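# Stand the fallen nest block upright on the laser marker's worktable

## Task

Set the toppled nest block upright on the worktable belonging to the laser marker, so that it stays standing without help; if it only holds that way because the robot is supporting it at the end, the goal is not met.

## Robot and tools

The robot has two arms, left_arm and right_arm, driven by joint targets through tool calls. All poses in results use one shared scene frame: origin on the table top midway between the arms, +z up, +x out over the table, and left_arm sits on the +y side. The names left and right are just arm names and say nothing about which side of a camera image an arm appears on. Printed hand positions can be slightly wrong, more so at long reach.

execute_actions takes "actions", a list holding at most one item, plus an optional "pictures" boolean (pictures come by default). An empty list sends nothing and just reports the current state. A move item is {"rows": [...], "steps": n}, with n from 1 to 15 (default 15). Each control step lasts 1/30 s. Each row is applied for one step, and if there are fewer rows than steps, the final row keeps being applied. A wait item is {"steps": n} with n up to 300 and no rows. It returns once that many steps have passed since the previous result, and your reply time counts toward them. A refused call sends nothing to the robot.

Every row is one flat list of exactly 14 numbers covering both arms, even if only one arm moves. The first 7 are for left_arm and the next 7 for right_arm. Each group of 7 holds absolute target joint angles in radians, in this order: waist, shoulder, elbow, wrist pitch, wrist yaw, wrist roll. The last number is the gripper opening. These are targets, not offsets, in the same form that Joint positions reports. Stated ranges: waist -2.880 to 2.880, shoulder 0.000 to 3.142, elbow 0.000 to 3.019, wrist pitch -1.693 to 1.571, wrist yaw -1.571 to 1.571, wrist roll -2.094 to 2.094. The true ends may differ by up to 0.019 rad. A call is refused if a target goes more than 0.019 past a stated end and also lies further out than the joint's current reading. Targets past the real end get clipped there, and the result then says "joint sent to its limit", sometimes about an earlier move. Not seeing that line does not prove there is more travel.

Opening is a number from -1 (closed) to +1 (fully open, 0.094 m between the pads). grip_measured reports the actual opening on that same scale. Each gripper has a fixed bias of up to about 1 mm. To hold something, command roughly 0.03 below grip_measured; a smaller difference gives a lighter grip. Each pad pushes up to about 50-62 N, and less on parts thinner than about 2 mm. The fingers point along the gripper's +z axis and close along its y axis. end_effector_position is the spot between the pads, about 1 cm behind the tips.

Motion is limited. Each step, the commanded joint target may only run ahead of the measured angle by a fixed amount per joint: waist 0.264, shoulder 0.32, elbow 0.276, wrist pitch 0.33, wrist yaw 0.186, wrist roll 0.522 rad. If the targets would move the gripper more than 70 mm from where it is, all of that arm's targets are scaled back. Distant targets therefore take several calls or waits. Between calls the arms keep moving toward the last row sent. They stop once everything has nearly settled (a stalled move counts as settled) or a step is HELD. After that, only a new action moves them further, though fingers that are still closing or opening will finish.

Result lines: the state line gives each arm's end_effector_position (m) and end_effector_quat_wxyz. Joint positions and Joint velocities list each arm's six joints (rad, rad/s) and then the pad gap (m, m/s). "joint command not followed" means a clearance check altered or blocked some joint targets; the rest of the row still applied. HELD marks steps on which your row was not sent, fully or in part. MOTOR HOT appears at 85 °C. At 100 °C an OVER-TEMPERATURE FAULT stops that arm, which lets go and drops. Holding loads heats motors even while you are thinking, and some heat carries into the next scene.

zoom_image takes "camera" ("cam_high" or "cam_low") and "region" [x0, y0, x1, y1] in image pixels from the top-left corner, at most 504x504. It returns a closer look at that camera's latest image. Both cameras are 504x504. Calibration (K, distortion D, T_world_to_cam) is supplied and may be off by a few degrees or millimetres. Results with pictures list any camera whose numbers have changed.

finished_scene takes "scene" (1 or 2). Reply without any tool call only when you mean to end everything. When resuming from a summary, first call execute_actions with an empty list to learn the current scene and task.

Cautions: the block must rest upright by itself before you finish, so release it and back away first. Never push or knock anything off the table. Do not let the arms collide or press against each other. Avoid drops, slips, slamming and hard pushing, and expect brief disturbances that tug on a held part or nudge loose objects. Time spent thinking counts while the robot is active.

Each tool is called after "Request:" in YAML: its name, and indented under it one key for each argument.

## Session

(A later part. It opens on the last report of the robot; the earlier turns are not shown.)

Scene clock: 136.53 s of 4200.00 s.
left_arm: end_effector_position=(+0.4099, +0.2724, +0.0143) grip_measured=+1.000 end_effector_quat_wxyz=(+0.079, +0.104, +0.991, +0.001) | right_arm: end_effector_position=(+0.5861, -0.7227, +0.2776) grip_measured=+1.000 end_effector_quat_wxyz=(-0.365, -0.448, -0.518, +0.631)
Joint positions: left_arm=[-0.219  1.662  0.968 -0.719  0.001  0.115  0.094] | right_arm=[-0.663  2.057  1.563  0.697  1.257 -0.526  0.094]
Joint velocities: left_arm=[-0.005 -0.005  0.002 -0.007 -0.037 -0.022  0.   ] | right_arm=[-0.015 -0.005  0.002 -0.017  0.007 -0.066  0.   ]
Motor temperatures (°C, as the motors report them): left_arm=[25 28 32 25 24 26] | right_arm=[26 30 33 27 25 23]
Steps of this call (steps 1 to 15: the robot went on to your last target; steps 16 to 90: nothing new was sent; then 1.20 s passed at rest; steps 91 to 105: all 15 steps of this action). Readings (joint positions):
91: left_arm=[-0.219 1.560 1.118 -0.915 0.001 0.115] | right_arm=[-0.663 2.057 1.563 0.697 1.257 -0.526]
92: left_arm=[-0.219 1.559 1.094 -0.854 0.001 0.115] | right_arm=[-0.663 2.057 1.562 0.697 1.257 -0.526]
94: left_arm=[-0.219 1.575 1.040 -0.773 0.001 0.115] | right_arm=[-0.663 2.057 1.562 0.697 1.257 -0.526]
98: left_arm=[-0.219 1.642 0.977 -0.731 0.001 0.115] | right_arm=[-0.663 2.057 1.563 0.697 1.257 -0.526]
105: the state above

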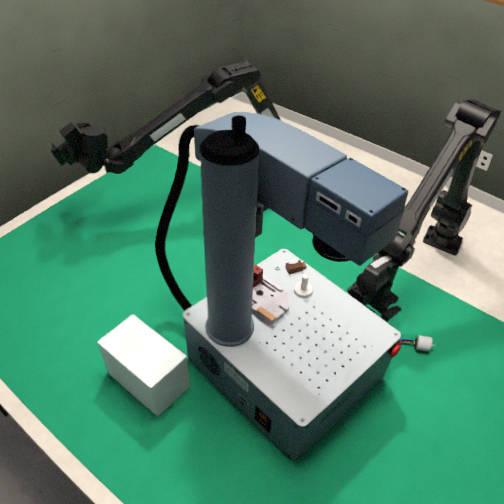

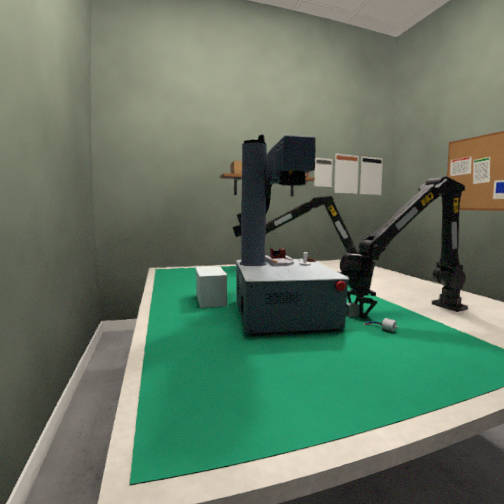

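Request:
execute_actions:
  actions:
    - {"rows":[[-0.225,1.6,1.05,-0.76,0,0.125,1,-0.663,2.057,1.563,0.697,1.257,-0.526,1],[-0.225,1.6,1.05,-0.76,0,0.125,1,-0.663,2.057,1.563,0.697,1.257,-0.526,1],[-0.225,1.6,1.05,-0.76,0,0.125,1,-0.663,2.057,1.563,0.697,1.257,-0.526,1],[-0.225,1.6,1.05,-0.76,0,0.125,1,-0.663,2.057,1.563,0.697,1.257,-0.526,1],[-0.225,1.6,1.05,-0.76,0,0.125,1,-0.663,2.057,1.563,0.697,1.257,-0.526,1],[-0.225,1.6,1.05,-0.76,0,0.125,1,-0.663,2.057,1.563,0.697,1.257,-0.526,1],[-0.225,1.6,1.05,-0.76,0,0.125,1,-0.663,2.057,1.563,0.697,1.257,-0.526,1],[-0.225,1.72,1.052,-0.72,0,0.125,1,-0.663,2.057,1.563,0.697,1.257,-0.526,1]],"steps":15}
  pictures: false

Request:
execute_actions:
  actions:
    - {"steps":8}

Request:
zoom_image:
  camera: "cam_low"
  region: [300, 230, 420, 340]

Scene clock: 147.23 s of 4200.00 s.
left_arm: end_effector_position=(+0.4360, +0.2700, +0.0213) grip_measured=+1.000 end_effector_quat_wxyz=(+0.089, +0.104, +0.991, +0.001) | right_arm: end_effector_position=(+0.5861, -0.7227, +0.2776) grip_measured=+1.000 end_effector_quat_wxyz=(-0.365, -0.448, -0.518, +0.631)
Joint positions: left_arm=[-0.219  1.698  1.037 -0.732  0.001  0.115  0.094] | right_arm=[-0.663  2.057  1.563  0.697  1.257 -0.526  0.094]
Joint velocities: left_arm=[-0.005  0.259 -0.012 -0.017 -0.051  0.037  0.   ] | right_arm=[-0.005  0.005 -0.007  0.002  0.037 -0.037  0.   ]
Motor temperatures (°C, as the motors report them): left_arm=[25 28 32 25 24 26] | right_arm=[26 30 33 27 25 23]
Steps of this call (steps 1 to 15: the robot went on to your last target; steps 16 to 90: nothing new was sent; then 7.20 s passed at rest; steps 91 to 105: all 15 steps of this action). Readings (joint positions):
91: left_arm=[-0.219 1.660 0.972 -0.723 0.001 0.115] | right_arm=[-0.663 2.057 1.563 0.697 1.257 -0.526]
92: left_arm=[-0.219 1.657 0.977 -0.733 0.001 0.115] | right_arm=[-0.663 2.057 1.562 0.697 1.257 -0.526]
94: left_arm=[-0.219 1.641 0.992 -0.742 0.001 0.115] | right_arm=[-0.663 2.057 1.563 0.697 1.257 -0.526]
98: left_arm=[-0.219 1.612 1.019 -0.742 0.001 0.115] | right_arm=[-0.663 2.057 1.562 0.697 1.257 -0.526]
105: the state above

Scene clock: 147.50 s of 4200.00 s.
left_arm: end_effector_position=(+0.4347, +0.2701, +0.0159) grip_measured=+1.000 end_effector_quat_wxyz=(+0.083, +0.104, +0.991, +0.001) | right_arm: end_effector_position=(+0.5861, -0.7226, +0.2775) grip_measured=+1.000 end_effector_quat_wxyz=(-0.365, -0.448, -0.518, +0.631)
Joint positions: left_arm=[-0.219  1.709  1.037 -0.732  0.001  0.115  0.094] | right_arm=[-0.663  2.057  1.562  0.697  1.257 -0.526  0.094]
Joint velocities: left_arm=[-0.005 -0.005 -0.002 -0.012  0.007 -0.066  0.   ] | right_arm=[ 0.005  0.005  0.007 -0.002  0.007  0.007  0.   ]
Motor temperatures (°C, as the motors report them): left_arm=[25 28 32 25 24 26] | right_arm=[26 30 33 27 25 23]
Steps of this call (steps 1 to 8: the robot went on to your last target). Readings (joint positions):
1: left_arm=[-0.219 1.705 1.037 -0.732 0.001 0.115] | right_arm=[-0.663 2.057 1.562 0.697 1.257 -0.526]
2: left_arm=[-0.219 1.709 1.037 -0.732 0.001 0.115] | right_arm=[-0.663 2.057 1.562 0.697 1.257 -0.526]
4: left_arm=[-0.219 1.709 1.037 -0.732 0.001 0.115] | right_arm=[-0.663 2.057 1.563 0.697 1.257 -0.526]
8: the state above

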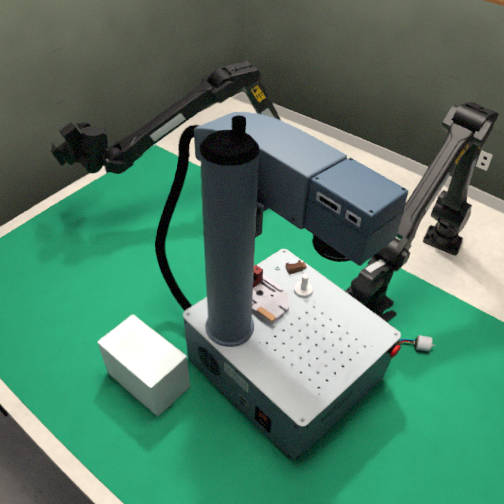

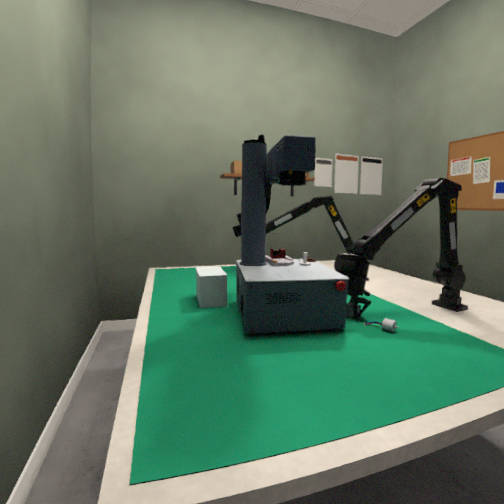

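Region (300, 230, 420, 340) of cam_low's 504x504 image, scaled by 4.200, with more detail than that image has; it fills the top 462 rows of this view, and the rest is white.

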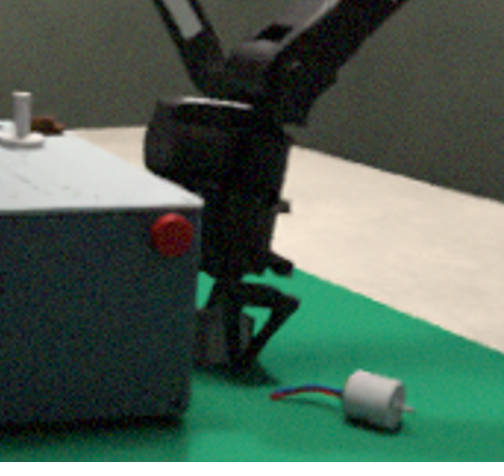

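Request:
execute_actions:
  actions:
    - {"rows":[[-0.225,1.715,1.05,-0.72,0,0.125,-1,-0.663,2.057,1.563,0.697,1.257,-0.526,1]],"steps":12}
  pictures: false

Scene clock: 156.73 s of 4200.00 s.
left_arm: end_effector_position=(+0.4347, +0.2697, +0.0159) grip_measured=-0.159 end_effector_quat_wxyz=(+0.084, +0.104, +0.991, +0.000) | right_arm: end_effector_position=(+0.5861, -0.7226, +0.2775) grip_measured=+1.000 end_effector_quat_wxyz=(-0.365, -0.448, -0.518, +0.631)
Joint positions: left_arm=[-0.22   1.709  1.037 -0.731  0.002  0.116  0.04 ] | right_arm=[-0.663  2.057  1.562  0.697  1.257 -0.526  0.094]
Joint velocities: left_arm=[-0.015  0.015  0.012 -0.012 -0.037 -0.037  0.001] | right_arm=[-0.015 -0.005 -0.007 -0.007 -0.022 -0.037  0.   ]
Motor temperatures (°C, as the motors report them): left_arm=[25 29 32 25 24 26] | right_arm=[26 30 33 27 25 23]
Steps of this call (steps 1 to 30: the robot went on to your last target; steps 31 to 90: nothing new was sent; then 5.83 s passed at rest; steps 91 to 102: all 12 steps of this action). Readings (joint positions):
91: left_arm=[-0.219 1.709 1.037 -0.732 0.001 0.115] | right_arm=[-0.663 2.057 1.563 0.697 1.257 -0.526]
92: left_arm=[-0.219 1.709 1.037 -0.732 0.001 0.115] | right_arm=[-0.663 2.057 1.563 0.697 1.257 -0.526]
94: left_arm=[-0.219 1.709 1.037 -0.732 0.001 0.115] | right_arm=[-0.663 2.057 1.563 0.697 1.257 -0.526]
98: left_arm=[-0.220 1.709 1.037 -0.731 0.002 0.116] | right_arm=[-0.663 2.057 1.562 0.697 1.257 -0.526]
102: the state above

Request:
execute_actions:
  actions:
    - {"rows":[[-0.225,1.26,1.05,-0.73,0,0.125,-0.25,-0.663,2.057,1.563,0.697,1.257,-0.526,1],[-0.225,1.26,1.05,-0.73,0,0.125,-0.25,-0.663,2.057,1.563,0.697,1.257,-0.526,1],[-0.225,1.26,1.05,-0.73,0,0.125,-0.25,-0.663,2.057,1.563,0.697,1.257,-0.526,1],[-0.225,1.26,1.05,-0.73,0,0.125,-0.25,-0.663,2.057,1.563,0.697,1.257,-0.526,1],[-0.225,1.26,1.05,-0.73,0,0.125,-0.25,-0.663,2.057,1.563,0.697,1.257,-0.526,1],[-0.225,1.26,1.05,-0.73,0,0.125,-0.25,-0.663,2.057,1.563,0.697,1.257,-0.526,1],[-0.225,1.26,1.05,-0.73,0,0.125,-0.25,-0.663,2.057,1.563,0.697,1.257,-0.526,1],[-0.225,1.26,1.05,-0.73,0,0.125,-0.25,-0.663,2.057,1.563,0.697,1.257,-0.526,1],[-0.225,1.26,1.05,-0.73,0,0.125,-0.25,-0.663,2.057,1.563,0.697,1.257,-0.526,1],[-0.225,1.26,1.05,-0.73,0,0.125,-0.25,-0.663,2.057,1.563,0.697,1.257,-0.526,1],[-0.225,1.26,1.05,-0.73,0,0.125,-0.25,-0.663,2.057,1.563,0.697,1.257,-0.526,1],[-0.225,1.26,1.05,-0.73,0,0.125,-0.25,-0.663,2.057,1.563,0.697,1.257,-0.526,1],[-0.225,1.4,1.03,0.89,0,0.125,-0.25,-0.663,2.057,1.563,0.697,1.257,-0.526,1]],"steps":15}
  pictures: false

Request:
execute_actions:
  actions:
    - {"steps":25}
  pictures: false

Scene clock: 164.70 s of 4200.00 s.
left_arm: end_effector_position=(+0.4818, +0.2653, +0.2493) grip_measured=-0.159 end_effector_quat_wxyz=(+0.400, +0.096, +0.911, +0.004) | right_arm: end_effector_position=(+0.5861, -0.7226, +0.2775) grip_measured=+1.000 end_effector_quat_wxyz=(-0.365, -0.448, -0.518, +0.631)
Joint positions: left_arm=[-0.22   1.28   1.025 -0.492  0.002  0.116  0.04 ] | right_arm=[-0.663  2.057  1.562  0.697  1.257 -0.526  0.094]
Joint velocities: left_arm=[-0.015  0.317  0.017  3.162  0.007 -0.051  0.   ] | right_arm=[-0.005  0.015 -0.002  0.007  0.022  0.022  0.   ]
Motor temperatures (°C, as the motors report them): left_arm=[25 29 32 25 24 26] | right_arm=[26 30 33 27 25 23]
Steps of this call (steps 1 to 15: the robot went on to your last target; steps 16 to 90: nothing new was sent; then 4.47 s passed at rest; steps 91 to 105: all 15 steps of this action). Readings (joint positions):
91: left_arm=[-0.220 1.702 1.037 -0.731 0.002 0.116] | right_arm=[-0.663 2.057 1.562 0.697 1.257 -0.526]
92: left_arm=[-0.220 1.689 1.032 -0.731 0.002 0.116] | right_arm=[-0.663 2.057 1.562 0.697 1.257 -0.526]
94: left_arm=[-0.220 1.637 1.026 -0.731 0.002 0.116] | right_arm=[-0.663 2.057 1.562 0.697 1.257 -0.526]
98: left_arm=[-0.220 1.487 1.026 -0.731 0.002 0.116] | right_arm=[-0.663 2.057 1.563 0.697 1.257 -0.526]
105: the state above

Scene clock: 165.53 s of 4200.00 s.
left_arm: end_effector_position=(+0.5508, +0.2587, +0.4861) grip_measured=-0.158 end_effector_quat_wxyz=(+0.855, +0.055, +0.516, +0.009) | right_arm: end_effector_position=(+0.5861, -0.7227, +0.2776) grip_measured=+1.000 end_effector_quat_wxyz=(-0.365, -0.448, -0.518, +0.631)
Joint positions: left_arm=[-0.22   1.402  1.019  0.862  0.002  0.116  0.04 ] | right_arm=[-0.663  2.057  1.563  0.697  1.257 -0.526  0.094]
Joint velocities: left_arm=[-0.024  0.005  0.007 -0.002 -0.037  0.037 -0.   ] | right_arm=[ 0.015 -0.015 -0.007  0.007  0.081 -0.095  0.   ]
Motor temperatures (°C, as the motors report them): left_arm=[25 29 32 25 24 26] | right_arm=[26 30 33 27 25 23]
Steps of this call (steps 1 to 25: the robot went on to your last target). Readings (joint positions):
1: left_arm=[-0.220 1.295 1.026 -0.386 0.002 0.116] | right_arm=[-0.663 2.057 1.563 0.697 1.257 -0.526]
2: left_arm=[-0.220 1.316 1.026 -0.284 0.002 0.116] | right_arm=[-0.663 2.057 1.562 0.697 1.257 -0.526]
4: left_arm=[-0.220 1.364 1.026 -0.089 0.002 0.116] | right_arm=[-0.663 2.057 1.562 0.697 1.257 -0.526]
8: left_arm=[-0.220 1.422 1.021 0.283 0.002 0.116] | right_arm=[-0.663 2.057 1.562 0.697 1.257 -0.526]
25: the state above

Request:
execute_actions:
  actions:
    - {"rows":[[-0.225,1.42,0.74,0.89,0,0.125,-0.25,-0.663,2.057,1.563,0.697,1.257,-0.526,1],[-0.225,1.42,0.74,0.89,0,0.125,-0.25,-0.663,2.057,1.563,0.697,1.257,-0.526,1],[-0.225,1.42,0.74,0.89,0,0.125,-0.25,-0.663,2.057,1.563,0.697,1.257,-0.526,1],[-0.225,1.42,0.74,0.89,0,0.125,-0.25,-0.663,2.057,1.563,0.697,1.257,-0.526,1],[-0.225,1.42,0.74,0.89,0,0.125,-0.25,-0.663,2.057,1.563,0.697,1.257,-0.526,1],[-0.225,1.42,0.74,0.89,0,0.125,-0.25,-0.663,2.057,1.563,0.697,1.257,-0.526,1],[-0.225,1.42,0.74,0.89,0,0.125,-0.25,-0.663,2.057,1.563,0.697,1.257,-0.526,1],[-0.225,1.42,0.74,0.89,0,0.125,-0.25,-0.663,2.057,1.563,0.697,1.257,-0.526,1],[-0.225,1.42,0.74,0.89,0,0.125,-0.25,-0.663,2.057,1.563,0.697,1.257,-0.526,1],[-0.225,1.42,0.74,0.89,0,0.125,-0.25,-0.663,2.057,1.563,0.697,1.257,-0.526,1],[-0.225,1.42,0.74,0.89,0,0.125,-0.25,-0.663,2.057,1.563,0.697,1.257,-0.526,1],[-0.225,1.42,0.74,0.89,0,0.125,-0.25,-0.663,2.057,1.563,0.697,1.257,-0.526,1],[-0.225,1.71,1.03,0.89,0,0.125,-0.25,-0.663,2.057,1.563,0.697,1.257,-0.526,1]],"steps":15}
  pictures: false

Request:
execute_actions:
  actions:
    - {"steps":20}

Scene clock: 176.73 s of 4200.00 s.
left_arm: end_effector_position=(+0.5535, +0.2585, +0.3012) grip_measured=-0.158 end_effector_quat_wxyz=(+0.760, +0.069, +0.646, +0.008) | right_arm: end_effector_position=(+0.5861, -0.7226, +0.2775) grip_measured=+1.000 end_effector_quat_wxyz=(-0.365, -0.448, -0.518, +0.631)
Joint positions: left_arm=[-0.22   1.514  0.802  0.87   0.002  0.116  0.04 ] | right_arm=[-0.663  2.057  1.562  0.697  1.257 -0.526  0.094]
Joint velocities: left_arm=[-0.015  1.314  1.438 -0.017  0.007 -0.081 -0.001] | right_arm=[ 0.005 -0.005 -0.017 -0.012  0.022 -0.007  0.   ]
Motor temperatures (°C, as the motors report them): left_arm=[25 29 32 25 24 26] | right_arm=[26 30 33 27 25 23]
Steps of this call (steps 1 to 30: the robot went on to your last target; steps 31 to 90: nothing new was sent; then 7.70 s passed at rest; steps 91 to 105: all 15 steps of this action). Readings (joint positions):
91: left_arm=[-0.220 1.401 1.006 0.863 0.002 0.116] | right_arm=[-0.663 2.057 1.563 0.697 1.257 -0.526]
92: left_arm=[-0.220 1.393 0.979 0.867 0.002 0.116] | right_arm=[-0.663 2.057 1.563 0.697 1.257 -0.526]
94: left_arm=[-0.220 1.385 0.900 0.868 0.002 0.116] | right_arm=[-0.663 2.057 1.563 0.697 1.257 -0.526]
98: left_arm=[-0.220 1.403 0.747 0.868 0.002 0.116] | right_arm=[-0.663 2.057 1.563 0.697 1.257 -0.526]
105: the state above

Scene clock: 177.40 s of 4200.00 s.
left_arm: end_effector_position=(+0.6305, +0.2512, +0.2799) grip_measured=-0.158 end_effector_quat_wxyz=(+0.759, +0.069, +0.648, +0.008) | right_arm: end_effector_position=(+0.5861, -0.7227, +0.2776) grip_measured=+1.000 end_effector_quat_wxyz=(-0.365, -0.448, -0.518, +0.631)
Joint positions: left_arm=[-0.22   1.725  1.006  0.87   0.002  0.116  0.04 ] | right_arm=[-0.663  2.057  1.563  0.697  1.257 -0.526  0.094]
Joint velocities: left_arm=[ 0.005 -0.015  0.002  0.012  0.095 -0.007 -0.   ] | right_arm=[-0.005  0.015  0.002 -0.007  0.022  0.022  0.   ]
Motor temperatures (°C, as the motors report them): left_arm=[25 29 32 25 24 26] | right_arm=[26 30 33 27 25 23]
Steps of this call (steps 1 to 20: the robot went on to your last target). Readings (joint positions):
1: left_arm=[-0.220 1.562 0.855 0.870 0.002 0.116] | right_arm=[-0.663 2.057 1.563 0.697 1.257 -0.526]
2: left_arm=[-0.220 1.610 0.910 0.870 0.002 0.116] | right_arm=[-0.663 2.057 1.563 0.697 1.257 -0.526]
4: left_arm=[-0.220 1.687 0.990 0.870 0.002 0.116] | right_arm=[-0.663 2.057 1.563 0.697 1.257 -0.526]
8: left_arm=[-0.220 1.726 1.006 0.870 0.002 0.116] | right_arm=[-0.663 2.057 1.563 0.697 1.257 -0.526]
20: the state above

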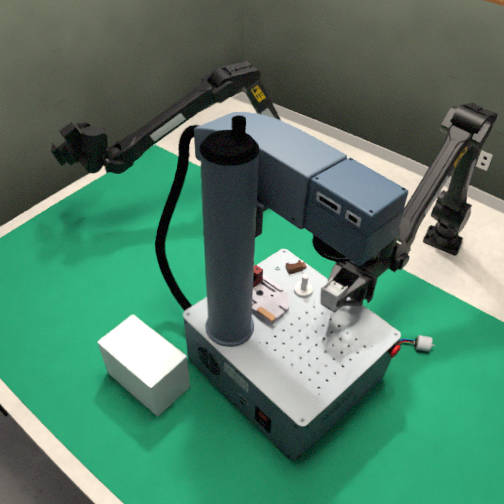

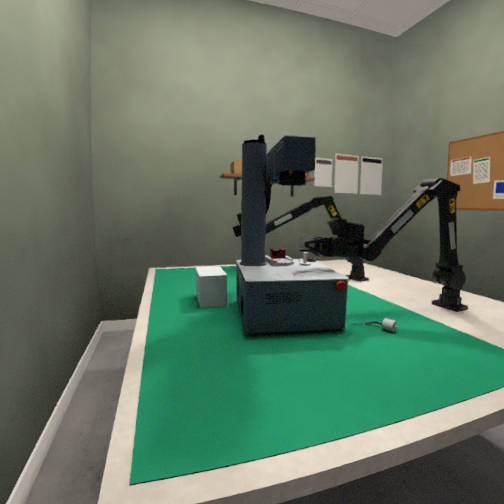

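Request:
execute_actions:
  actions:
    - {"rows":[[-0.225,1.81,1.02,0.96,0,0.125,-0.25,-0.663,2.057,1.563,0.697,1.257,-0.526,1]],"steps":15}
  pictures: false

Scene clock: 183.00 s of 4200.00 s.
left_arm: end_effector_position=(+0.6390, +0.2504, +0.2404) grip_measured=-0.158 end_effector_quat_wxyz=(+0.750, +0.070, +0.657, +0.008) | right_arm: end_effector_position=(+0.5861, -0.7226, +0.2775) grip_measured=+1.000 end_effector_quat_wxyz=(-0.365, -0.448, -0.518, +0.631)
Joint positions: left_arm=[-0.22   1.805  1.006  0.926  0.002  0.116  0.04 ] | right_arm=[-0.663  2.057  1.562  0.697  1.257 -0.526  0.094]
Joint velocities: left_arm=[-0.005 -0.015  0.012 -0.027 -0.081  0.037 -0.001] | right_arm=[-0.015 -0.015 -0.027  0.002  0.037 -0.022  0.   ]
Motor temperatures (°C, as the motors report them): left_arm=[25 29 33 26 24 26] | right_arm=[26 30 33 27 25 23]
Steps of this call (steps 1 to 15: the robot went on to your last target; steps 16 to 90: nothing new was sent; then 2.10 s passed at rest; steps 91 to 105: all 15 steps of this action). Readings (joint positions):
91: left_arm=[-0.220 1.728 1.006 0.878 0.002 0.116] | right_arm=[-0.663 2.057 1.562 0.697 1.257 -0.526]
92: left_arm=[-0.220 1.737 1.006 0.900 0.002 0.116] | right_arm=[-0.663 2.057 1.562 0.697 1.257 -0.526]
94: left_arm=[-0.220 1.757 1.006 0.923 0.002 0.116] | right_arm=[-0.663 2.057 1.562 0.697 1.257 -0.526]
98: left_arm=[-0.220 1.796 1.006 0.925 0.002 0.116] | right_arm=[-0.663 2.057 1.562 0.697 1.257 -0.526]
105: the state above

Try a bit lower.

Request:
execute_actions:
  actions:
    - {"rows":[[-0.225,1.85,1.02,0.99,0,0.125,-0.25,-0.663,2.057,1.563,0.697,1.257,-0.526,1]],"steps":12}
  pictures: false

Scene clock: 185.53 s of 4200.00 s.
left_arm: end_effector_position=(+0.6401, +0.2504, +0.2350) grip_measured=-0.158 end_effector_quat_wxyz=(+0.754, +0.069, +0.653, +0.007) | right_arm: end_effector_position=(+0.5861, -0.7227, +0.2776) grip_measured=+1.000 end_effector_quat_wxyz=(-0.365, -0.448, -0.518, +0.631)
Joint positions: left_arm=[-0.22   1.825  1.006  0.957  0.001  0.114  0.04 ] | right_arm=[-0.663  2.057  1.563  0.697  1.257 -0.526  0.094]
Joint velocities: left_arm=[-0.005 -0.005 -0.007  0.007  0.022  0.007 -0.001] | right_arm=[-0.005  0.005 -0.002  0.012 -0.066  0.007  0.   ]
Motor temperatures (°C, as the motors report them): left_arm=[25 29 33 26 24 26] | right_arm=[26 30 33 27 25 23]
Steps of this call (steps 1 to 15: the robot went on to your last target; steps 16 to 64: nothing new was sent; steps 65 to 76: all 12 steps of this action). Readings (joint positions):
65: left_arm=[-0.220 1.807 1.006 0.930 0.002 0.116] | right_arm=[-0.663 2.057 1.563 0.697 1.257 -0.526]
66: left_arm=[-0.220 1.809 1.006 0.940 0.002 0.116] | right_arm=[-0.663 2.057 1.562 0.697 1.257 -0.526]
68: left_arm=[-0.220 1.816 1.006 0.951 0.002 0.116] | right_arm=[-0.663 2.057 1.563 0.697 1.257 -0.526]
72: left_arm=[-0.220 1.825 1.006 0.956 0.001 0.114] | right_arm=[-0.663 2.057 1.563 0.697 1.257 -0.526]
76: the state above

Same limit as before. Release and retreat.

Request:
execute_actions:
  actions:
    - {"rows":[[-0.225,1.82,1.02,0.96,0,0.125,1,-0.663,2.057,1.563,0.697,1.257,-0.526,1]],"steps":12}
  pictures: false

Request:
execute_actions:
  actions:
    - {"rows":[[-0.225,1.45,0.75,0.85,0,0.125,1,-0.663,2.057,1.563,0.697,1.257,-0.526,1]],"steps":15}

Request:
zoom_image:
  camera: "cam_high"
  region: [240, 240, 420, 400]

Scene clock: 189.83 s of 4200.00 s.
left_arm: end_effector_position=(+0.6401, +0.2508, +0.2352) grip_measured=+1.000 end_effector_quat_wxyz=(+0.754, +0.068, +0.653, +0.008) | right_arm: end_effector_position=(+0.5861, -0.7226, +0.2775) grip_measured=+1.000 end_effector_quat_wxyz=(-0.365, -0.448, -0.518, +0.631)
Joint positions: left_arm=[-0.22   1.824  1.006  0.957 -0.001  0.114  0.094] | right_arm=[-0.663  2.057  1.562  0.697  1.257 -0.526  0.094]
Joint velocities: left_arm=[-0.005  0.005  0.012  0.007 -0.11  -0.022  0.   ] | right_arm=[-0.005 -0.015 -0.007  0.002 -0.022  0.037  0.   ]
Motor temperatures (°C, as the motors report them): left_arm=[25 29 32 26 24 26] | right_arm=[26 30 33 27 25 23]
Steps of this call (steps 1 to 15: the robot went on to your last target; steps 16 to 90: nothing new was sent; then 0.90 s passed at rest; steps 91 to 102: all 12 steps of this action). Readings (joint positions):
91: left_arm=[-0.220 1.825 1.006 0.957 0.001 0.114] | right_arm=[-0.663 2.057 1.563 0.697 1.257 -0.526]
92: left_arm=[-0.220 1.825 1.006 0.957 0.001 0.114] | right_arm=[-0.663 2.057 1.563 0.697 1.257 -0.526]
94: left_arm=[-0.220 1.825 1.006 0.957 0.001 0.114] | right_arm=[-0.663 2.057 1.563 0.697 1.257 -0.526]
98: left_arm=[-0.220 1.824 1.006 0.957 -0.001 0.114] | right_arm=[-0.663 2.057 1.563 0.697 1.257 -0.526]
102: the state above

Scene clock: 190.33 s of 4200.00 s.
left_arm: end_effector_position=(+0.5238, +0.2619, +0.3360) grip_measured=+1.000 end_effector_quat_wxyz=(+0.780, +0.064, +0.622, +0.009) | right_arm: end_effector_position=(+0.5861, -0.7226, +0.2775) grip_measured=+1.000 end_effector_quat_wxyz=(-0.365, -0.448, -0.518, +0.631)
Joint positions: left_arm=[-0.22   1.408  0.753  0.873 -0.002  0.114  0.094] | right_arm=[-0.663  2.057  1.562  0.697  1.257 -0.526  0.094]
Joint velocities: left_arm=[-0.005  0.19  -0.007  0.002 -0.066 -0.066  0.   ] | right_arm=[ 0.005 -0.024 -0.042  0.007 -0.037 -0.095  0.   ]
Motor temperatures (°C, as the motors report them): left_arm=[25 29 32 26 24 26] | right_arm=[26 30 33 27 25 23]
Steps of this call (steps 1 to 15: all 15 steps of this action). Readings (joint positions):
1: left_arm=[-0.220 1.811 0.991 0.950 -0.002 0.111] | right_arm=[-0.663 2.057 1.563 0.697 1.257 -0.526]
2: left_arm=[-0.220 1.776 0.952 0.933 -0.002 0.111] | right_arm=[-0.663 2.057 1.563 0.697 1.257 -0.526]
4: left_arm=[-0.220 1.672 0.852 0.905 -0.002 0.111] | right_arm=[-0.663 2.057 1.562 0.697 1.257 -0.526]
8: left_arm=[-0.220 1.465 0.753 0.874 -0.002 0.113] | right_arm=[-0.663 2.057 1.562 0.697 1.257 -0.526]
15: the state above

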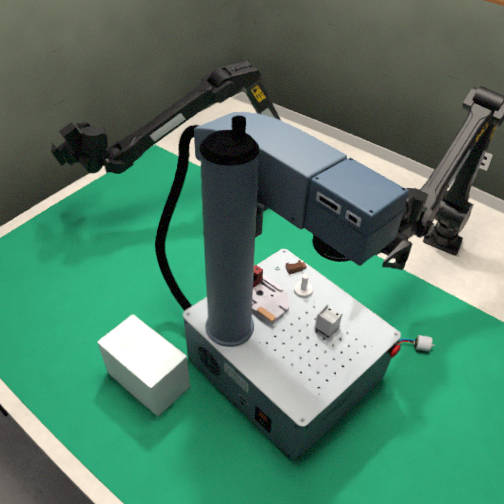

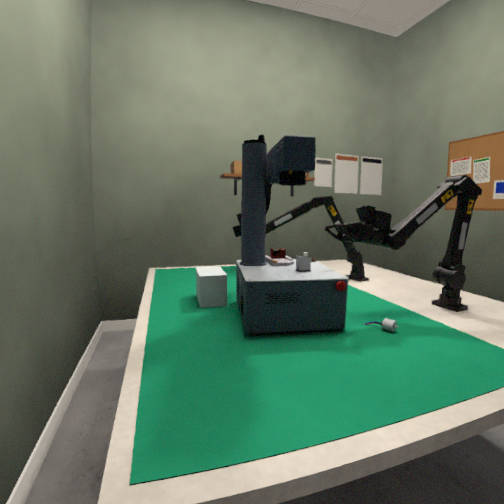

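Region (240, 240, 420, 400) of cam_high's 504x504 image, scaled by 2.800, with more detail than that image has.

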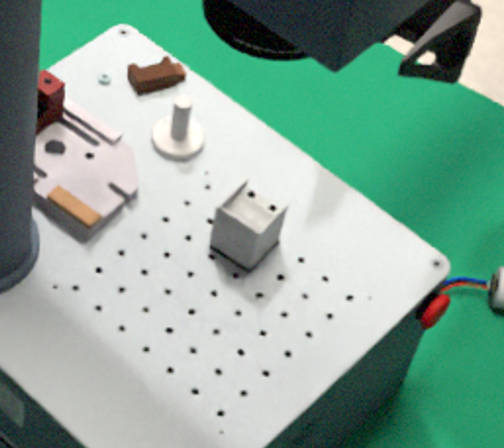

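Upright.

Request:
finished_scene:
  scene: 2

The scene is finished: the task was done.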